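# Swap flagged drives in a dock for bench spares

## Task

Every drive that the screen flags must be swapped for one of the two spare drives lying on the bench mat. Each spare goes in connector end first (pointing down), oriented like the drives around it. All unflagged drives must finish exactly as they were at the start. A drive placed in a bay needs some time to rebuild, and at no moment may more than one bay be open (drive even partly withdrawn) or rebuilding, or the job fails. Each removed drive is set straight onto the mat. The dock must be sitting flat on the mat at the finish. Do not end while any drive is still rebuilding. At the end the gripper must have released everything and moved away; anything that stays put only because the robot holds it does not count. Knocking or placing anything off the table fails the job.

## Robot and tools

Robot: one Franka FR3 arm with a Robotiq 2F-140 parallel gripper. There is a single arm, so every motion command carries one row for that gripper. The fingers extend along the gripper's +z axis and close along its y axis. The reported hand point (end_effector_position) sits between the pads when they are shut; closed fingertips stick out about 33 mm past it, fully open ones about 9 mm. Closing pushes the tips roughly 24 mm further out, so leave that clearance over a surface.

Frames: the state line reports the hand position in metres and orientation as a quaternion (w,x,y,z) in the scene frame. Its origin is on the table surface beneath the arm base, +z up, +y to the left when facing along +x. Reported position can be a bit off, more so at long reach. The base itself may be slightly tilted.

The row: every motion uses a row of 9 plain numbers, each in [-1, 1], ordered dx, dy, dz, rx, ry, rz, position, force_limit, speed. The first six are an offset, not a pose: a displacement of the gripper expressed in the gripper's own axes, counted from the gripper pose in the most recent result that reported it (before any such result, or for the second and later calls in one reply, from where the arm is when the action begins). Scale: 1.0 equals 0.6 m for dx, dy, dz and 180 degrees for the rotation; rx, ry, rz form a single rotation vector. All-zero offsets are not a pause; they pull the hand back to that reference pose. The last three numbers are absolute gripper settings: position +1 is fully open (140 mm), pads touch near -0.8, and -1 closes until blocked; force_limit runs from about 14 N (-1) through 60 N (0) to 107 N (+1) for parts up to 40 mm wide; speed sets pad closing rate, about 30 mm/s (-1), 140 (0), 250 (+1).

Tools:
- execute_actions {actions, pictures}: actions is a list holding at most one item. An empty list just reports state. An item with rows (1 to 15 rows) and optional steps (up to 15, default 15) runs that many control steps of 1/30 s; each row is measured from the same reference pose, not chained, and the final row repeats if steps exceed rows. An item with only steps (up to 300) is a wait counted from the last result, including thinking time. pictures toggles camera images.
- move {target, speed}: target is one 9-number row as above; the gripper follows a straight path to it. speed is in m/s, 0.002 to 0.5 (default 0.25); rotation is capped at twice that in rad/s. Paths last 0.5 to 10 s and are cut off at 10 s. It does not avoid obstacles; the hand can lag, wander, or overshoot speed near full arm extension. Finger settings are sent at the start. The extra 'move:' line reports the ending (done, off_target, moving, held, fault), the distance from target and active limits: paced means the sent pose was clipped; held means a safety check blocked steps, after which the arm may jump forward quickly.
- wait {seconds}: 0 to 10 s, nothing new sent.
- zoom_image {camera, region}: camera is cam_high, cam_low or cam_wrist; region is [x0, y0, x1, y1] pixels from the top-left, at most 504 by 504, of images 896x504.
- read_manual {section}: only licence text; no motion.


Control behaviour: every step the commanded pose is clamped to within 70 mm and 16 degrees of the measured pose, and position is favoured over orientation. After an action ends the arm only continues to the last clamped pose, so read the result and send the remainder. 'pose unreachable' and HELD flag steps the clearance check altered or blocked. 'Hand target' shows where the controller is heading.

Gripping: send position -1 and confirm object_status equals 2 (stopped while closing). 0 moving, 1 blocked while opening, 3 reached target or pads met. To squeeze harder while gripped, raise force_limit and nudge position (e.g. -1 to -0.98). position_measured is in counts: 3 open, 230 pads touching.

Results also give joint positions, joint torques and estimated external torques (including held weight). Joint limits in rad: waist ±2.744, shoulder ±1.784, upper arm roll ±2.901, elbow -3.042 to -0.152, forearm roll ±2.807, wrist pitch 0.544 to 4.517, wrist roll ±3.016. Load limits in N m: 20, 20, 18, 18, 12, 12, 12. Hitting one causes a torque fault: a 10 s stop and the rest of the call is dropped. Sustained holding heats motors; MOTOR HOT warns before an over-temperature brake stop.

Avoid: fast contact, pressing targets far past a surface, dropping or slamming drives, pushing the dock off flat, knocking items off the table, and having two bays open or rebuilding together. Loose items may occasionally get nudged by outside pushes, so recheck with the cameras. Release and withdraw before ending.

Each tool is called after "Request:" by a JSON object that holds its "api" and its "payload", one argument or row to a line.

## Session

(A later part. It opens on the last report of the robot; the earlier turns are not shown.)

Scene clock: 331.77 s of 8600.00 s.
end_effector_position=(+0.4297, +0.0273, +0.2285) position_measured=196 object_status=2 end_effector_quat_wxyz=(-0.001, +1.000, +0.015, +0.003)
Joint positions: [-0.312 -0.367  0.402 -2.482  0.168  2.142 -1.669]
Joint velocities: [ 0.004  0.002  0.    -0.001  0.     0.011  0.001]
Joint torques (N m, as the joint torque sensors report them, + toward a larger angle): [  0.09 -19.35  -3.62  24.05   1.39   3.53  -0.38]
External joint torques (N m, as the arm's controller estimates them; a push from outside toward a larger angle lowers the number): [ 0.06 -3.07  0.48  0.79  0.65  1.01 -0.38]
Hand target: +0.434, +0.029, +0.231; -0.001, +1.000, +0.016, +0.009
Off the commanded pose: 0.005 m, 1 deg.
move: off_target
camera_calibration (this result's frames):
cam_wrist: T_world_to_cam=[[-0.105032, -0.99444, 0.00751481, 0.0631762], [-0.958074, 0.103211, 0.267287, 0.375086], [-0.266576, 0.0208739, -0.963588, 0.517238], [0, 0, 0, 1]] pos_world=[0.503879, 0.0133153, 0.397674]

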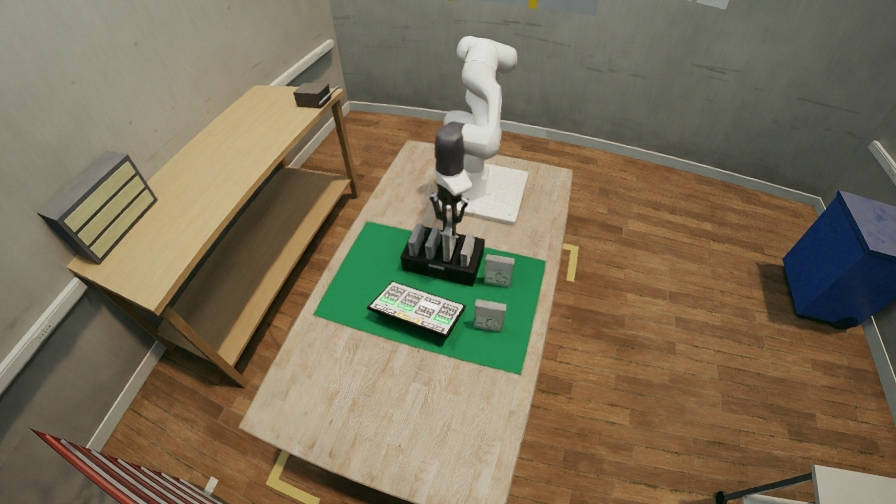

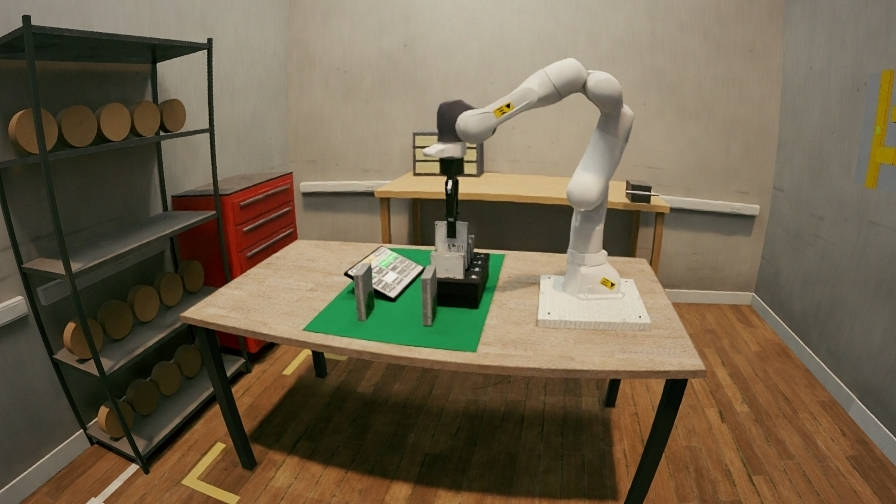

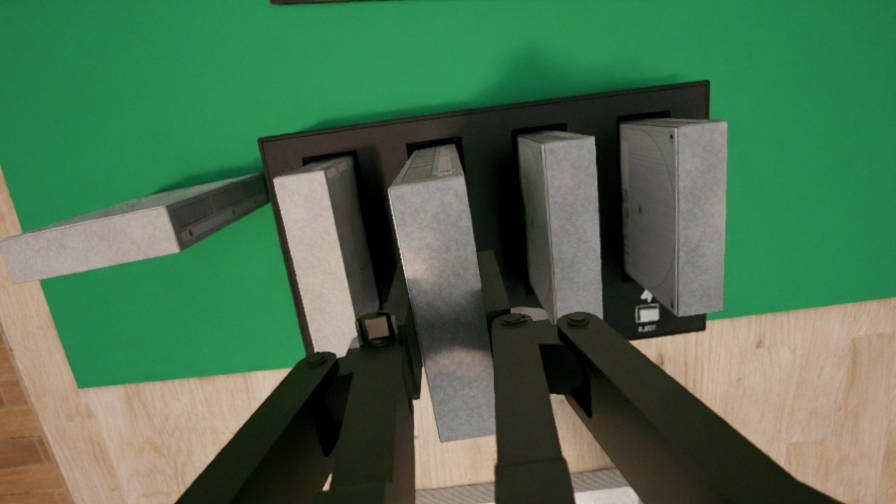

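Request:
{"api": "move", "payload": {
  "target": [0.007,-0.003,0.1,0,0.002,0,-1,0.6,-0.5],
  "speed": 0.02
}}

Scene clock: 336.97 s of 8600.00 s.
end_effector_position=(+0.4305, +0.0275, +0.1673) position_measured=196 object_status=2 end_effector_quat_wxyz=(-0.002, +1.000, +0.011, +0.001)
Joint positions: [-0.312 -0.262  0.421 -2.559  0.148  2.318 -1.64 ]
Joint velocities: [-0.     0.004 -0.001 -0.004 -0.     0.007  0.003]
Joint torques (N m, as the joint torque sensors report them, + toward a larger angle): [ -0.34 -19.92  -1.47  21.32  -0.71   3.55  -0.27]
External joint torques (N m, as the arm's controller estimates them; a push from outside toward a larger angle lowers the number): [-0.39 -1.42  1.5  -0.65 -1.35  1.03 -0.28]
Hand target: +0.434, +0.028, +0.168; +0.000, +1.000, +0.013, +0.005
Off the commanded pose: 0.004 m, 1 deg.
move: off_target
camera_calibration (this result's frames):
cam_wrist: T_world_to_cam=[[-0.113125, -0.993567, 0.00520722, 0.0678166], [-0.956157, 0.110288, 0.271295, 0.390474], [-0.270124, 0.0257114, -0.962482, 0.459692], [0, 0, 0, 1]] pos_world=[0.5052, 0.0124966, 0.336159]

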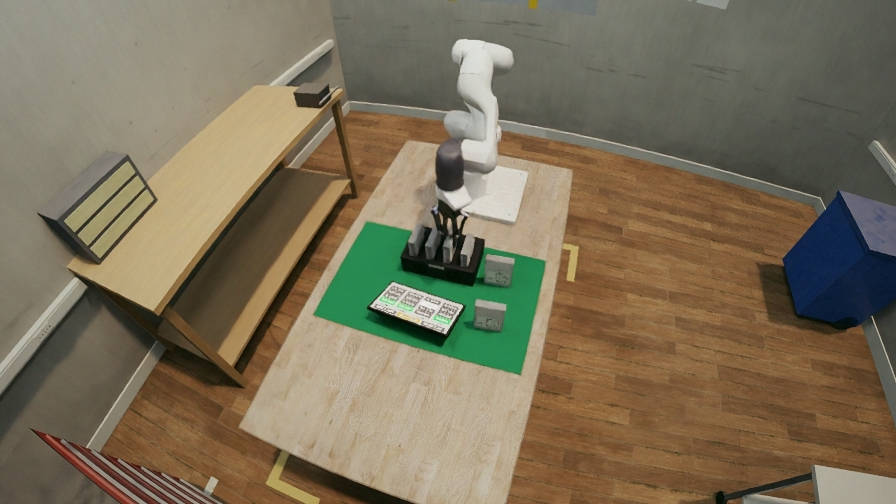

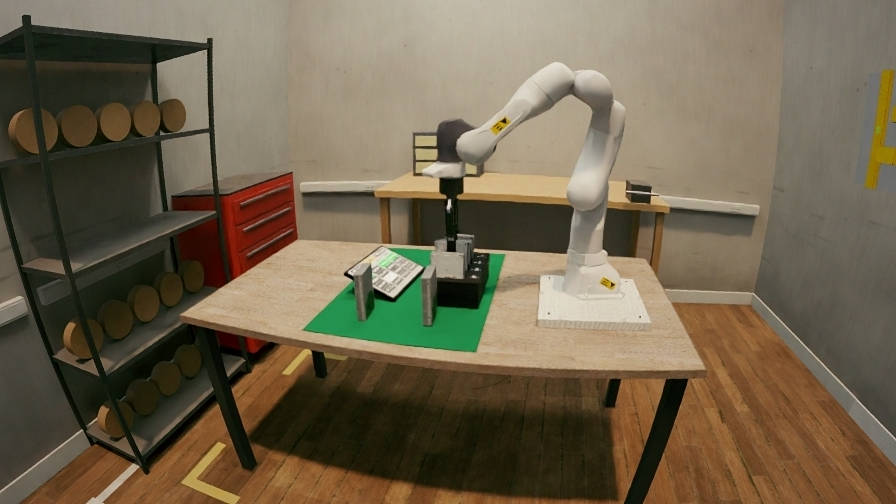

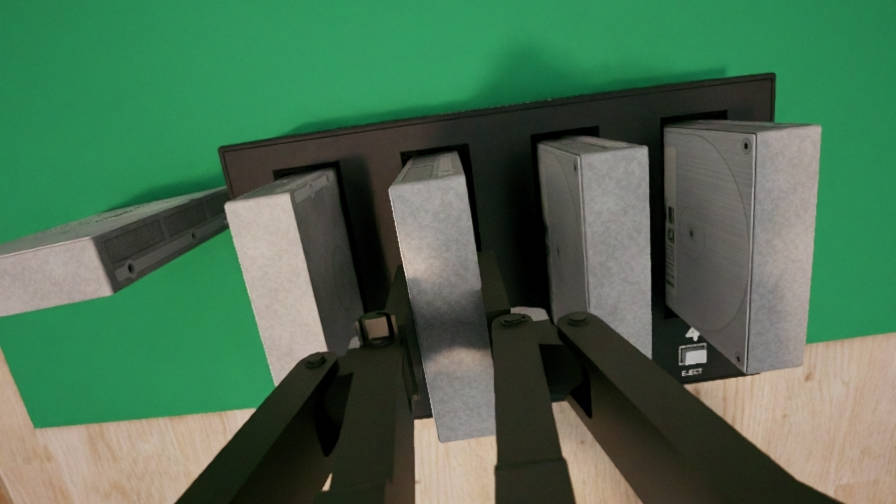

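Request:
{"api": "move", "payload": {
  "target": [0.002,0,0.045,0,0,0,-1,0.6,-0.5],
  "speed": 0.009
}}

Scene clock: 342.10 s of 8600.00 s.
end_effector_position=(+0.4303, +0.0275, +0.1479) position_measured=197 object_status=2 end_effector_quat_wxyz=(-0.002, +1.000, +0.009, -0.001)
Joint positions: [-0.313 -0.219  0.426 -2.577  0.133  2.373 -1.624]
Joint velocities: [-0.001  0.001 -0.001 -0.    -0.002  0.     0.002]
Joint torques (N m, as the joint torque sensors report them, + toward a larger angle): [ -2.35 -10.09  -0.66  16.2   -1.11   6.39  -0.28]
External joint torques (N m, as the arm's controller estimates them; a push from outside toward a larger angle lowers the number): [-2.37  9.09  1.82 -5.14 -1.73  3.88 -0.29]
Hand target: +0.431, +0.027, +0.140; -0.002, +1.000, +0.010, +0.001
Off the commanded pose: 0.008 m, 0 deg.
move: off_target
camera_calibration (this result's frames):
cam_wrist: T_world_to_cam=[[-0.116791, -0.993138, 0.00607601, 0.0692761], [-0.954825, 0.113964, 0.274449, 0.394438], [-0.273258, 0.0262516, -0.961583, 0.442121], [0, 0, 0, 1]] pos_world=[0.505523, 0.0122425, 0.316462]

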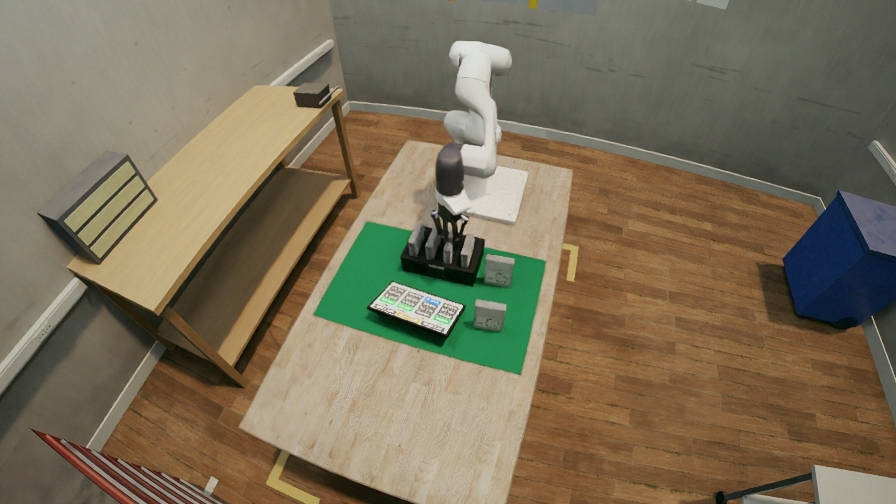

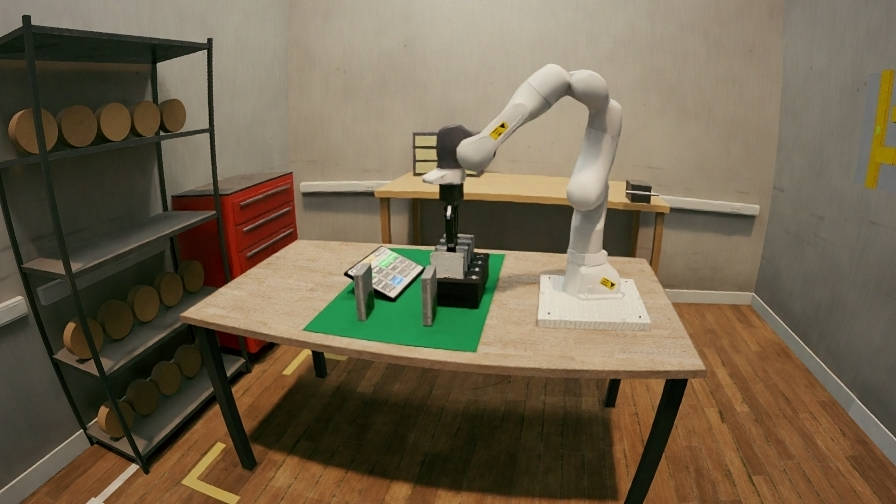

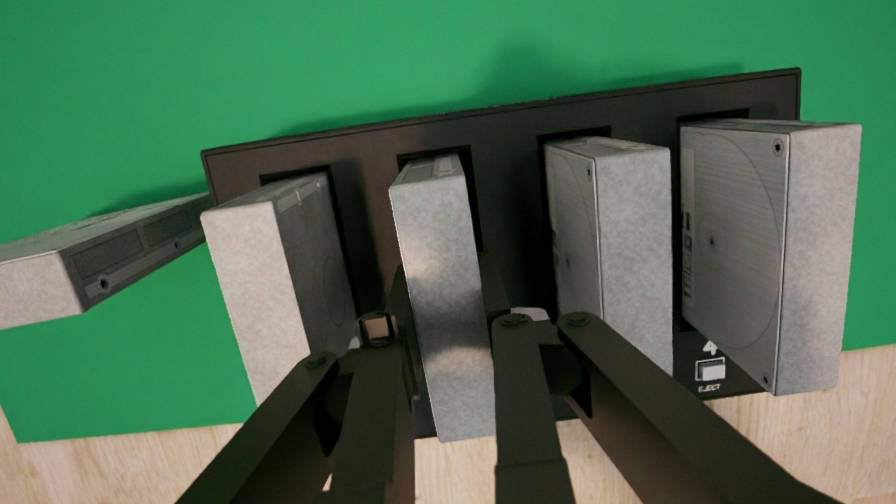

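Request:
{"api": "move", "payload": {
  "target": [0,0,0,0,0,0,-1,0.6,-0.5]
}}

Request:
{"api": "move", "payload": {
  "target": [0,0,0,0,0,0,-0.25,0.6,-0.5]
}}

Request:
{"api": "move", "payload": {
  "target": [0,0,-0.35,0,0,0,-0.25,0.6,-0.5],
  "speed": 0.12
}}

Request:
{"api": "execute_actions", "payload": {
  "actions": [
    {"steps":300}
  ],
  "pictures": false
}}

Request:
{"api": "execute_actions", "payload": {
  "actions": [
    {"steps":300}
  ],
  "pictures": false
}}

Request:
{"api": "execute_actions", "payload": {
  "actions": [
    {"steps":300}
  ],
  "pictures": false
}}

Request:
{"api": "execute_actions", "payload": {
  "actions": [
    {"steps":300}
  ],
  "pictures": false
}}

Request:
{"api": "execute_actions", "payload": {
  "actions": [
    {"steps":300}
  ],
  "pictures": false
}}

Request:
{"api": "execute_actions", "payload": {
  "actions": [
    {"steps":300}
  ]
}}

Request:
{"api": "zoom_image", "payload": {
  "camera": "cam_high",
  "region": [340,210,550,360]
}}

Scene clock: 351.07 s of 8600.00 s.
end_effector_position=(+0.4298, +0.0275, +0.1482) position_measured=197 object_status=2 end_effector_quat_wxyz=(-0.002, +1.000, +0.009, -0.002)
Joint positions: [-0.313 -0.22   0.426 -2.577  0.133  2.37  -1.623]
Joint velocities: [ 0.001  0.001  0.    -0.001 -0.002  0.001 -0.001]
Joint torques (N m, as the joint torque sensors report them, + toward a larger angle): [ -0.24 -18.65  -2.2   20.16   0.59   2.92  -0.29]
External joint torques (N m, as the arm's controller estimates them; a push from outside toward a larger angle lowers the number): [-0.29  0.42  0.29 -1.14 -0.02  0.42 -0.29]
Hand target: +0.430, +0.027, +0.148; -0.002, +1.000, +0.009, -0.001
Off the commanded pose: 0.001 m, 0 deg.
move: done
camera_calibration (this result's frames):
cam_wrist: T_world_to_cam=[[-0.116996, -0.99311, 0.00668515, 0.0692193], [-0.954395, 0.114291, 0.275805, 0.393371], [-0.274669, 0.0258877, -0.96119, 0.442886], [0, 0, 0, 1]] pos_world=[0.505177, 0.0123182, 0.316741]

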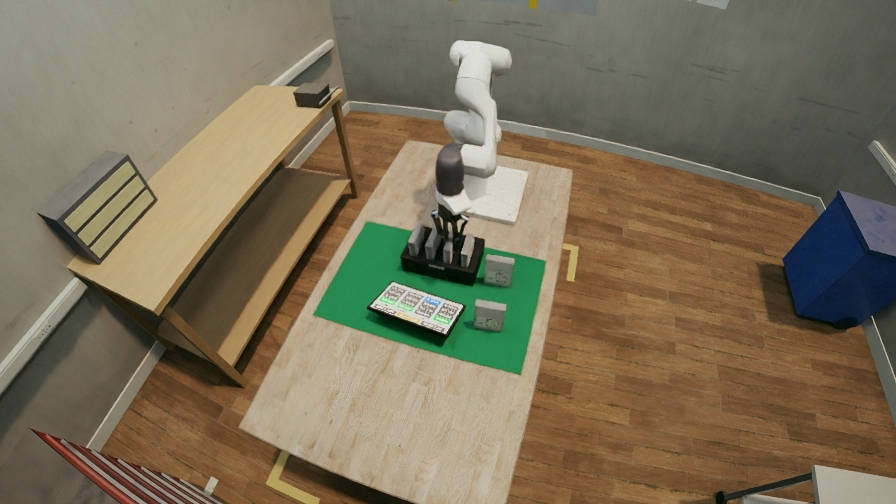

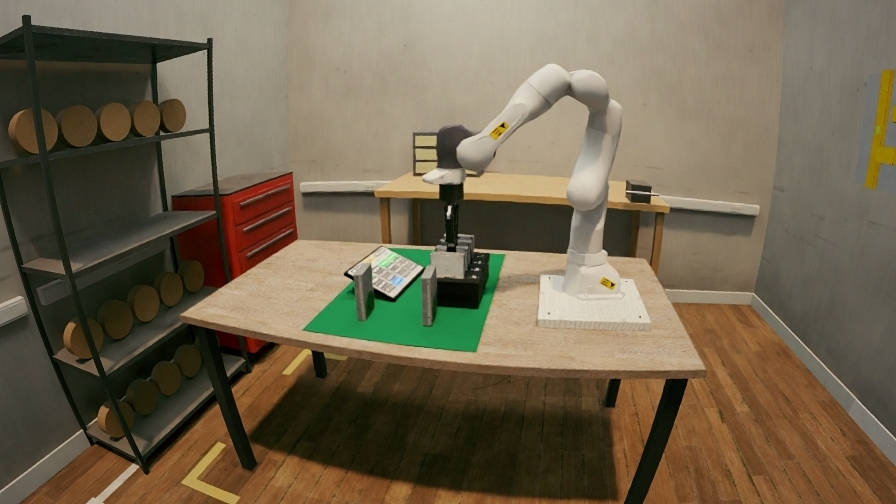

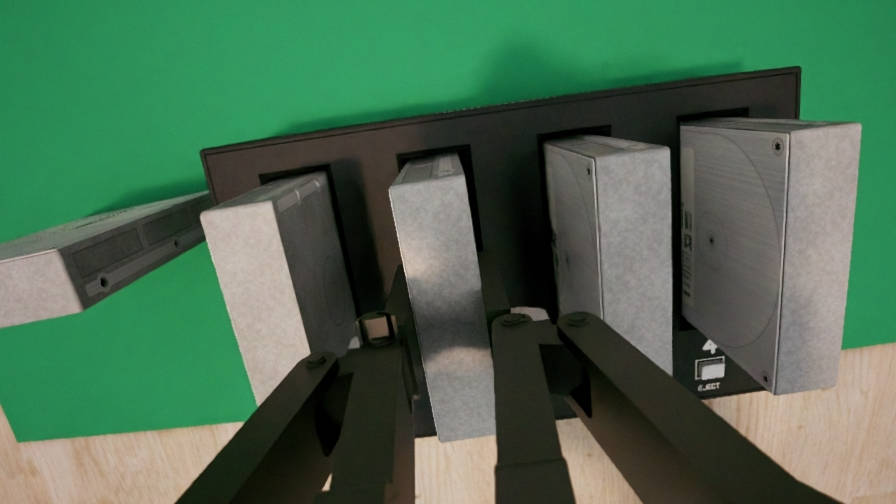

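Scene clock: 351.57 s of 8600.00 s.
end_effector_position=(+0.4296, +0.0275, +0.1482) position_measured=160 object_status=3 end_effector_quat_wxyz=(-0.002, +1.000, +0.009, -0.002)
Joint positions: [-0.313 -0.221  0.426 -2.577  0.133  2.369 -1.623]
Joint velocities: [ 0.001 -0.001  0.    -0.001 -0.001 -0.    -0.001]
Joint torques (N m, as the joint torque sensors report them, + toward a larger angle): [ -1.06 -20.29  -2.84  20.19   0.56   2.62  -0.25]
External joint torques (N m, as the arm's controller estimates them; a push from outside toward a larger angle lowers the number): [-1.14 -1.02 -0.38 -1.22 -0.05  0.11 -0.25]
Hand target: +0.430, +0.028, +0.148; -0.002, +1.000, +0.009, -0.002
Off the commanded pose: 0.000 m, 0 deg.
move: done
camera_calibration (this result's frames):
cam_wrist: T_world_to_cam=[[-0.117012, -0.993108, 0.00674007, 0.0691894], [-0.954299, 0.114314, 0.276126, 0.393162], [-0.274993, 0.025878, -0.961098, 0.442913], [0, 0, 0, 1]] pos_world=[0.505088, 0.0123071, 0.316654]

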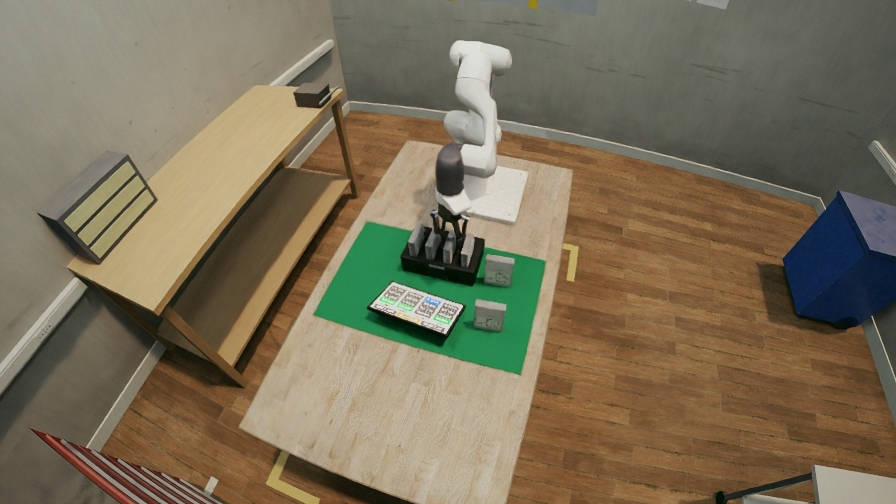

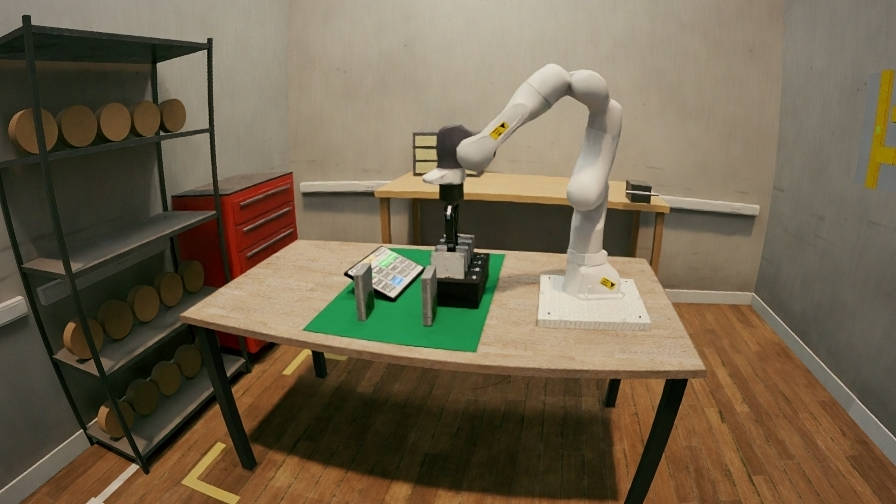

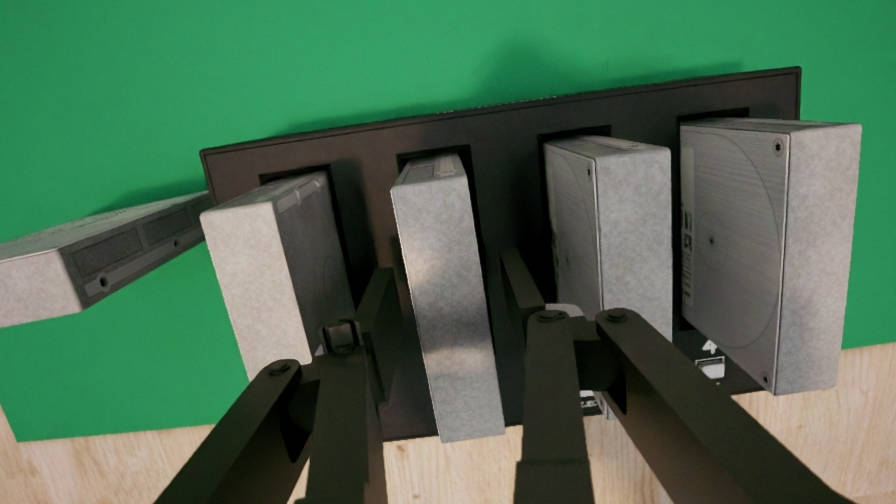

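Scene clock: 353.90 s of 8600.00 s.
end_effector_position=(+0.4335, +0.0333, +0.3587) position_measured=160 object_status=3 end_effector_quat_wxyz=(-0.006, +1.000, +0.011, +0.002)
Joint positions: [-0.293 -0.432  0.341 -2.201  0.154  1.793 -1.651]
Joint velocities: [-0.001 -0.     0.001  0.002  0.001 -0.012  0.001]
Joint torques (N m, as the joint torque sensors report them, + toward a larger angle): [ -0.63 -15.41  -6.49  23.76  -0.05   1.91  -0.56]
External joint torques (N m, as the arm's controller estimates them; a push from outside toward a larger angle lowers the number): [-0.71 -0.08 -1.94 -0.54 -0.93 -0.63 -0.56]
Hand target: +0.432, +0.031, +0.359; -0.005, +1.000, +0.013, -0.001
Off the commanded pose: 0.007 m, 1 deg.
move: off_target
camera_calibration (this result's frames):
cam_wrist: T_world_to_cam=[[-0.113036, -0.993589, -0.00176756, 0.0752956], [-0.956583, 0.108345, 0.270576, 0.341282], [-0.26865, 0.0322757, -0.962697, 0.643753], [0, 0, 0, 1]] pos_world=[0.507919, 0.0170592, 0.52753]

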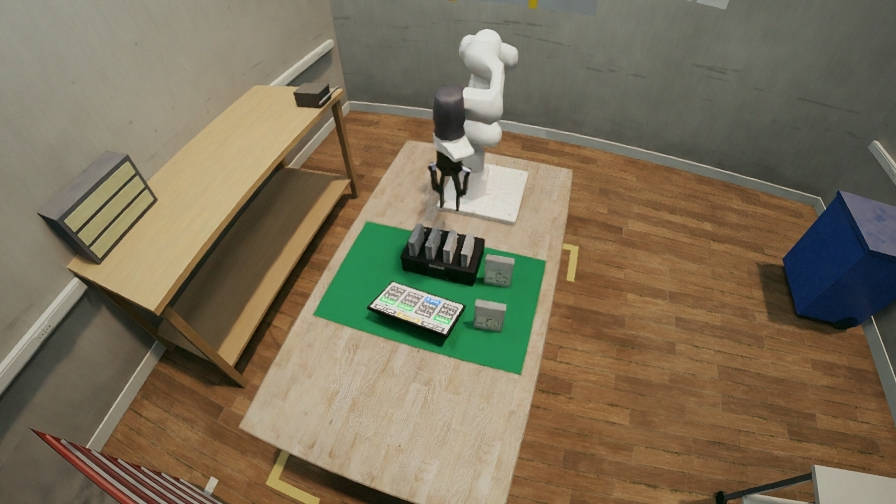

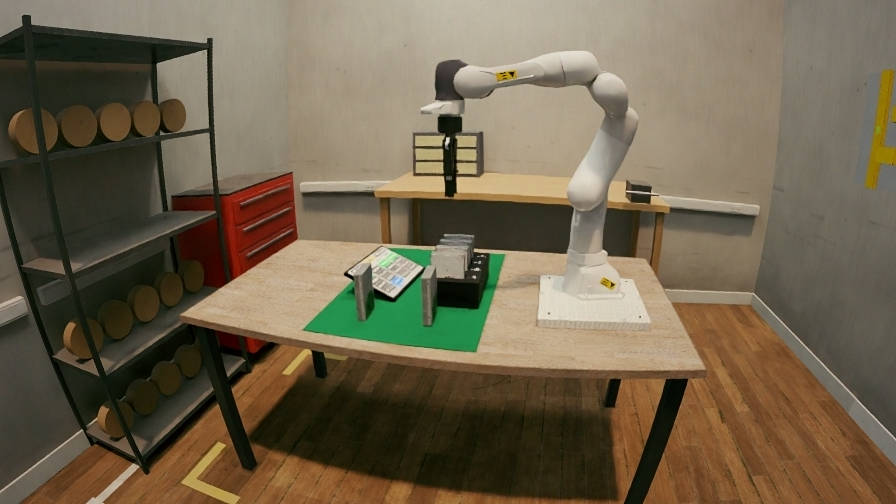

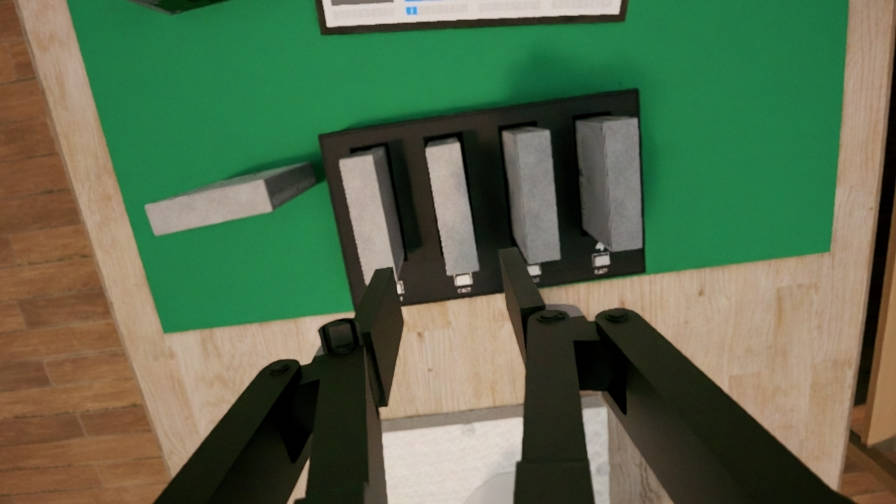

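Scene clock: 363.90 s of 8600.00 s.
end_effector_position=(+0.4329, +0.0332, +0.3587) position_measured=160 object_status=3 end_effector_quat_wxyz=(-0.006, +1.000, +0.011, +0.001)
Joint positions: [-0.293 -0.432  0.341 -2.201  0.154  1.791 -1.651]
Joint velocities: [-0.001 -0.001 -0.001  0.    -0.001  0.     0.   ]
Joint torques (N m, as the joint torque sensors report them, + toward a larger angle): [ -1.38 -15.41  -6.23  23.35  -0.03   1.91  -0.51]
External joint torques (N m, as the arm's controller estimates them; a push from outside toward a larger angle lowers the number): [-1.43 -0.12 -1.66 -0.9  -0.91 -0.62 -0.51]
Hand target: +0.432, +0.031, +0.359; -0.005, +1.000, +0.013, -0.001
Off the commanded pose: 0.007 m, 1 deg.
Steps of this call (steps 1 to 300: nothing new was sent). Readings (end_effector_position | what the end effector reports):
1: (+0.4334, +0.0333, +0.3586) | position_measured=160 object_status=3
2: (+0.4333, +0.0333, +0.3586) | position_measured=160 object_status=3
4: (+0.4332, +0.0333, +0.3586) | position_measured=160 object_status=3
8: (+0.4330, +0.0333, +0.3586) | position_measured=160 object_status=3
300: the state above

Scene clock: 373.90 s of 8600.00 s.
end_effector_position=(+0.4330, +0.0332, +0.3587) position_measured=160 object_status=3 end_effector_quat_wxyz=(-0.006, +1.000, +0.011, +0.001)
Joint positions: [-0.293 -0.432  0.341 -2.2    0.154  1.791 -1.651]
Joint velocities: [ 0.     0.001 -0.    -0.001  0.    -0.     0.001]
Joint torques (N m, as the joint torque sensors report them, + toward a larger angle): [ -1.26 -15.52  -6.07  23.6   -0.02   1.95  -0.62]
External joint torques (N m, as the arm's controller estimates them; a push from outside toward a larger angle lowers the number): [-1.32 -0.24 -1.5  -0.62 -0.9  -0.57 -0.62]
Hand target: +0.432, +0.031, +0.359; -0.005, +1.000, +0.013, -0.001
Off the commanded pose: 0.007 m, 1 deg.
Steps of this call (steps 1 to 300: nothing new was sent). Readings (end_effector_position | what the end effector reports):
1: (+0.4329, +0.0332, +0.3587) | position_measured=160 object_status=3
2: (+0.4329, +0.0332, +0.3587) | position_measured=160 object_status=3
4: (+0.4329, +0.0332, +0.3587) | position_measured=160 object_status=3
8: (+0.4329, +0.0332, +0.3587) | position_measured=160 object_status=3
300: the state above

Scene clock: 383.90 s of 8600.00 s.
end_effector_position=(+0.4330, +0.0332, +0.3587) position_measured=160 object_status=3 end_effector_quat_wxyz=(-0.006, +1.000, +0.011, +0.001)
Joint positions: [-0.293 -0.432  0.341 -2.2    0.154  1.791 -1.651]
Joint velocities: [-0.001 -0.001 -0.001  0.001 -0.    -0.001 -0.   ]
Joint torques (N m, as the joint torque sensors report them, + toward a larger angle): [ -1.33 -14.21  -6.    23.43   0.05   2.    -0.65]
External joint torques (N m, as the arm's controller estimates them; a push from outside toward a larger angle lowers the number): [-1.32  1.07 -1.33 -0.83 -0.83 -0.52 -0.65]
Hand target: +0.432, +0.031, +0.359; -0.005, +1.000, +0.013, -0.001
Off the commanded pose: 0.007 m, 1 deg.
Steps of this call (steps 1 to 300: nothing new was sent). Readings (end_effector_position | what the end effector reports):
1: (+0.4330, +0.0332, +0.3587) | position_measured=160 object_status=3
2: (+0.4330, +0.0332, +0.3587) | position_measured=160 object_status=3
4: (+0.4330, +0.0332, +0.3587) | position_measured=160 object_status=3
8: (+0.4330, +0.0332, +0.3587) | position_measured=160 object_status=3
300: the state above

Scene clock: 393.90 s of 8600.00 s.
end_effector_position=(+0.4330, +0.0332, +0.3587) position_measured=160 object_status=3 end_effector_quat_wxyz=(-0.006, +1.000, +0.011, +0.001)
Joint positions: [-0.293 -0.432  0.341 -2.2    0.154  1.791 -1.651]
Joint velocities: [ 0.     0.001 -0.     0.     0.001  0.     0.   ]
Joint torques (N m, as the joint torque sensors report them, + toward a larger angle): [ -1.5  -15.53  -5.94  23.31  -0.05   1.96  -0.68]
External joint torques (N m, as the arm's controller estimates them; a push from outside toward a larger angle lowers the number): [-1.58 -0.32 -1.41 -0.91 -0.94 -0.56 -0.68]
Hand target: +0.432, +0.031, +0.359; -0.005, +1.000, +0.013, -0.001
Off the commanded pose: 0.007 m, 1 deg.
Steps of this call (steps 1 to 300: nothing new was sent). Readings (end_effector_position | what the end effector reports):
1: (+0.4330, +0.0332, +0.3587) | position_measured=160 object_status=3
2: (+0.4330, +0.0332, +0.3587) | position_measured=160 object_status=3
4: (+0.4330, +0.0332, +0.3587) | position_measured=160 object_status=3
8: (+0.4330, +0.0332, +0.3587) | position_measured=160 object_status=3
300: the state above

Scene clock: 403.90 s of 8600.00 s.
end_effector_position=(+0.4330, +0.0331, +0.3588) position_measured=160 object_status=3 end_effector_quat_wxyz=(-0.006, +1.000, +0.011, +0.001)
Joint positions: [-0.293 -0.432  0.341 -2.2    0.154  1.791 -1.651]
Joint velocities: [-0.     0.    -0.001 -0.001  0.    -0.     0.   ]
Joint torques (N m, as the joint torque sensors report them, + toward a larger angle): [ -2.56 -15.4   -6.12  23.91  -0.05   1.93  -0.58]
External joint torques (N m, as the arm's controller estimates them; a push from outside toward a larger angle lowers the number): [-2.49 -0.25 -1.4  -0.26 -0.92 -0.59 -0.58]
Hand target: +0.432, +0.031, +0.359; -0.005, +1.000, +0.013, -0.001
Off the commanded pose: 0.007 m, 1 deg.
Steps of this call (steps 1 to 300: nothing new was sent). Readings (end_effector_position | what the end effector reports):
1: (+0.4330, +0.0332, +0.3587) | position_measured=160 object_status=3
2: (+0.4330, +0.0332, +0.3587) | position_measured=160 object_status=3
4: (+0.4330, +0.0332, +0.3587) | position_measured=160 object_status=3
8: (+0.4330, +0.0332, +0.3587) | position_measured=160 object_status=3
300: the state above

Scene clock: 413.90 s of 8600.00 s.
end_effector_position=(+0.4330, +0.0331, +0.3588) position_measured=160 object_status=3 end_effector_quat_wxyz=(-0.006, +1.000, +0.011, +0.001)
Joint positions: [-0.293 -0.432  0.341 -2.2    0.154  1.791 -1.651]
Joint velocities: [ 0.    -0.     0.001 -0.    -0.001  0.001 -0.001]
Joint torques (N m, as the joint torque sensors report them, + toward a larger angle): [ -0.89 -14.96  -6.15  23.11  -0.01   2.02  -0.68]
External joint torques (N m, as the arm's controller estimates them; a push from outside toward a larger angle lowers the number): [-0.96  0.31 -1.61 -1.11 -0.89 -0.5  -0.67]
Hand target: +0.432, +0.031, +0.359; -0.005, +1.000, +0.013, -0.001
Off the commanded pose: 0.007 m, 1 deg.
Steps of this call (steps 1 to 300: nothing new was sent). Readings (end_effector_position | what the end effector reports):
1: (+0.4330, +0.0331, +0.3588) | position_measured=160 object_status=3
2: (+0.4330, +0.0331, +0.3588) | position_measured=160 object_status=3
4: (+0.4330, +0.0331, +0.3588) | position_measured=160 object_status=3
8: (+0.4330, +0.0331, +0.3588) | position_measured=160 object_status=3
300: the state above
camera_calibration (this result's frames):
cam_wrist: T_world_to_cam=[[-0.113143, -0.993577, -0.0015632, 0.0750974], [-0.956113, 0.108449, 0.272188, 0.33997], [-0.270271, 0.0322909, -0.962243, 0.644239], [0, 0, 0, 1]] pos_world=[0.507666, 0.0169427, 0.527496]

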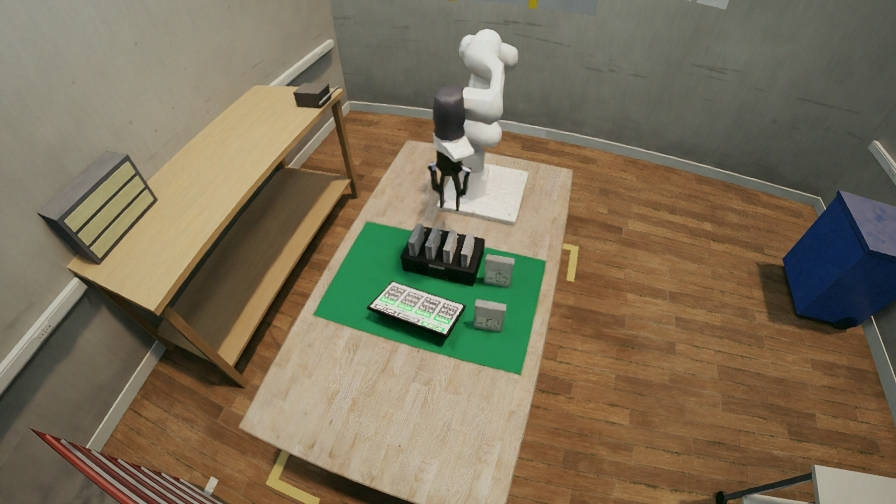

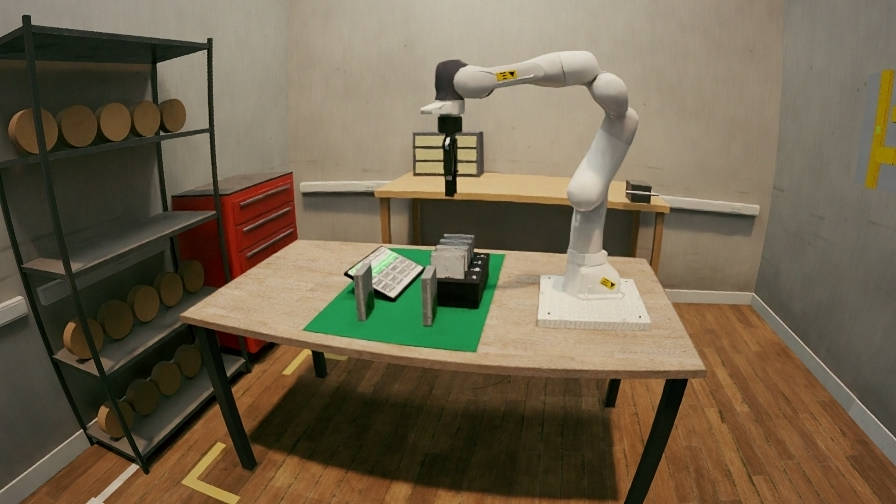

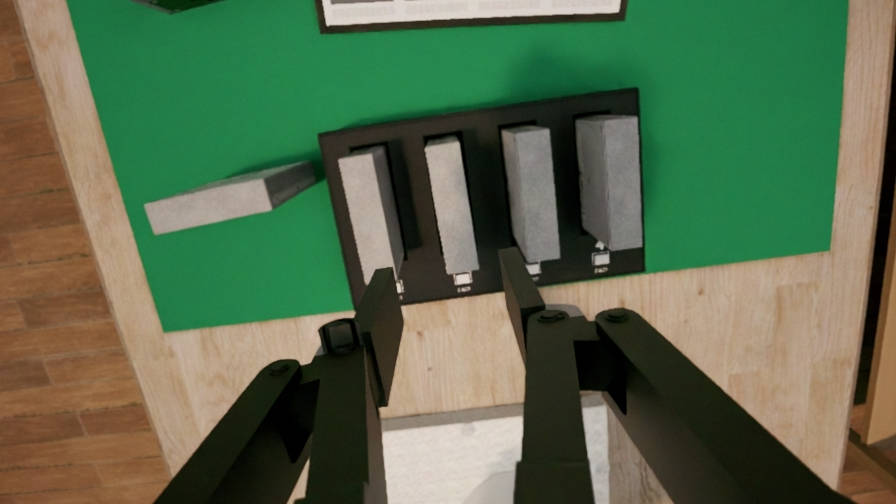

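Region (340, 210, 550, 360) of cam_high's 896x504 image, scaled by 2.400, with more detail than that image has; it fills the top 360 rows of this view, and the rest is white.

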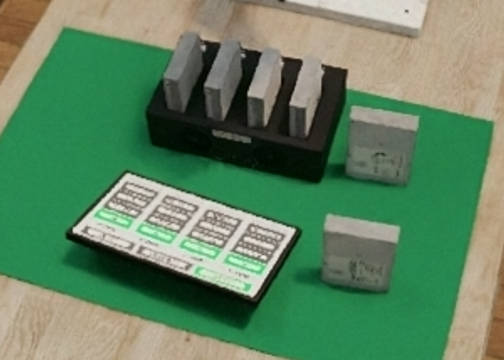

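Request:
{"api": "finished_scene", "payload": {
  "scene": 1
}}

The scene is finished: the task was done.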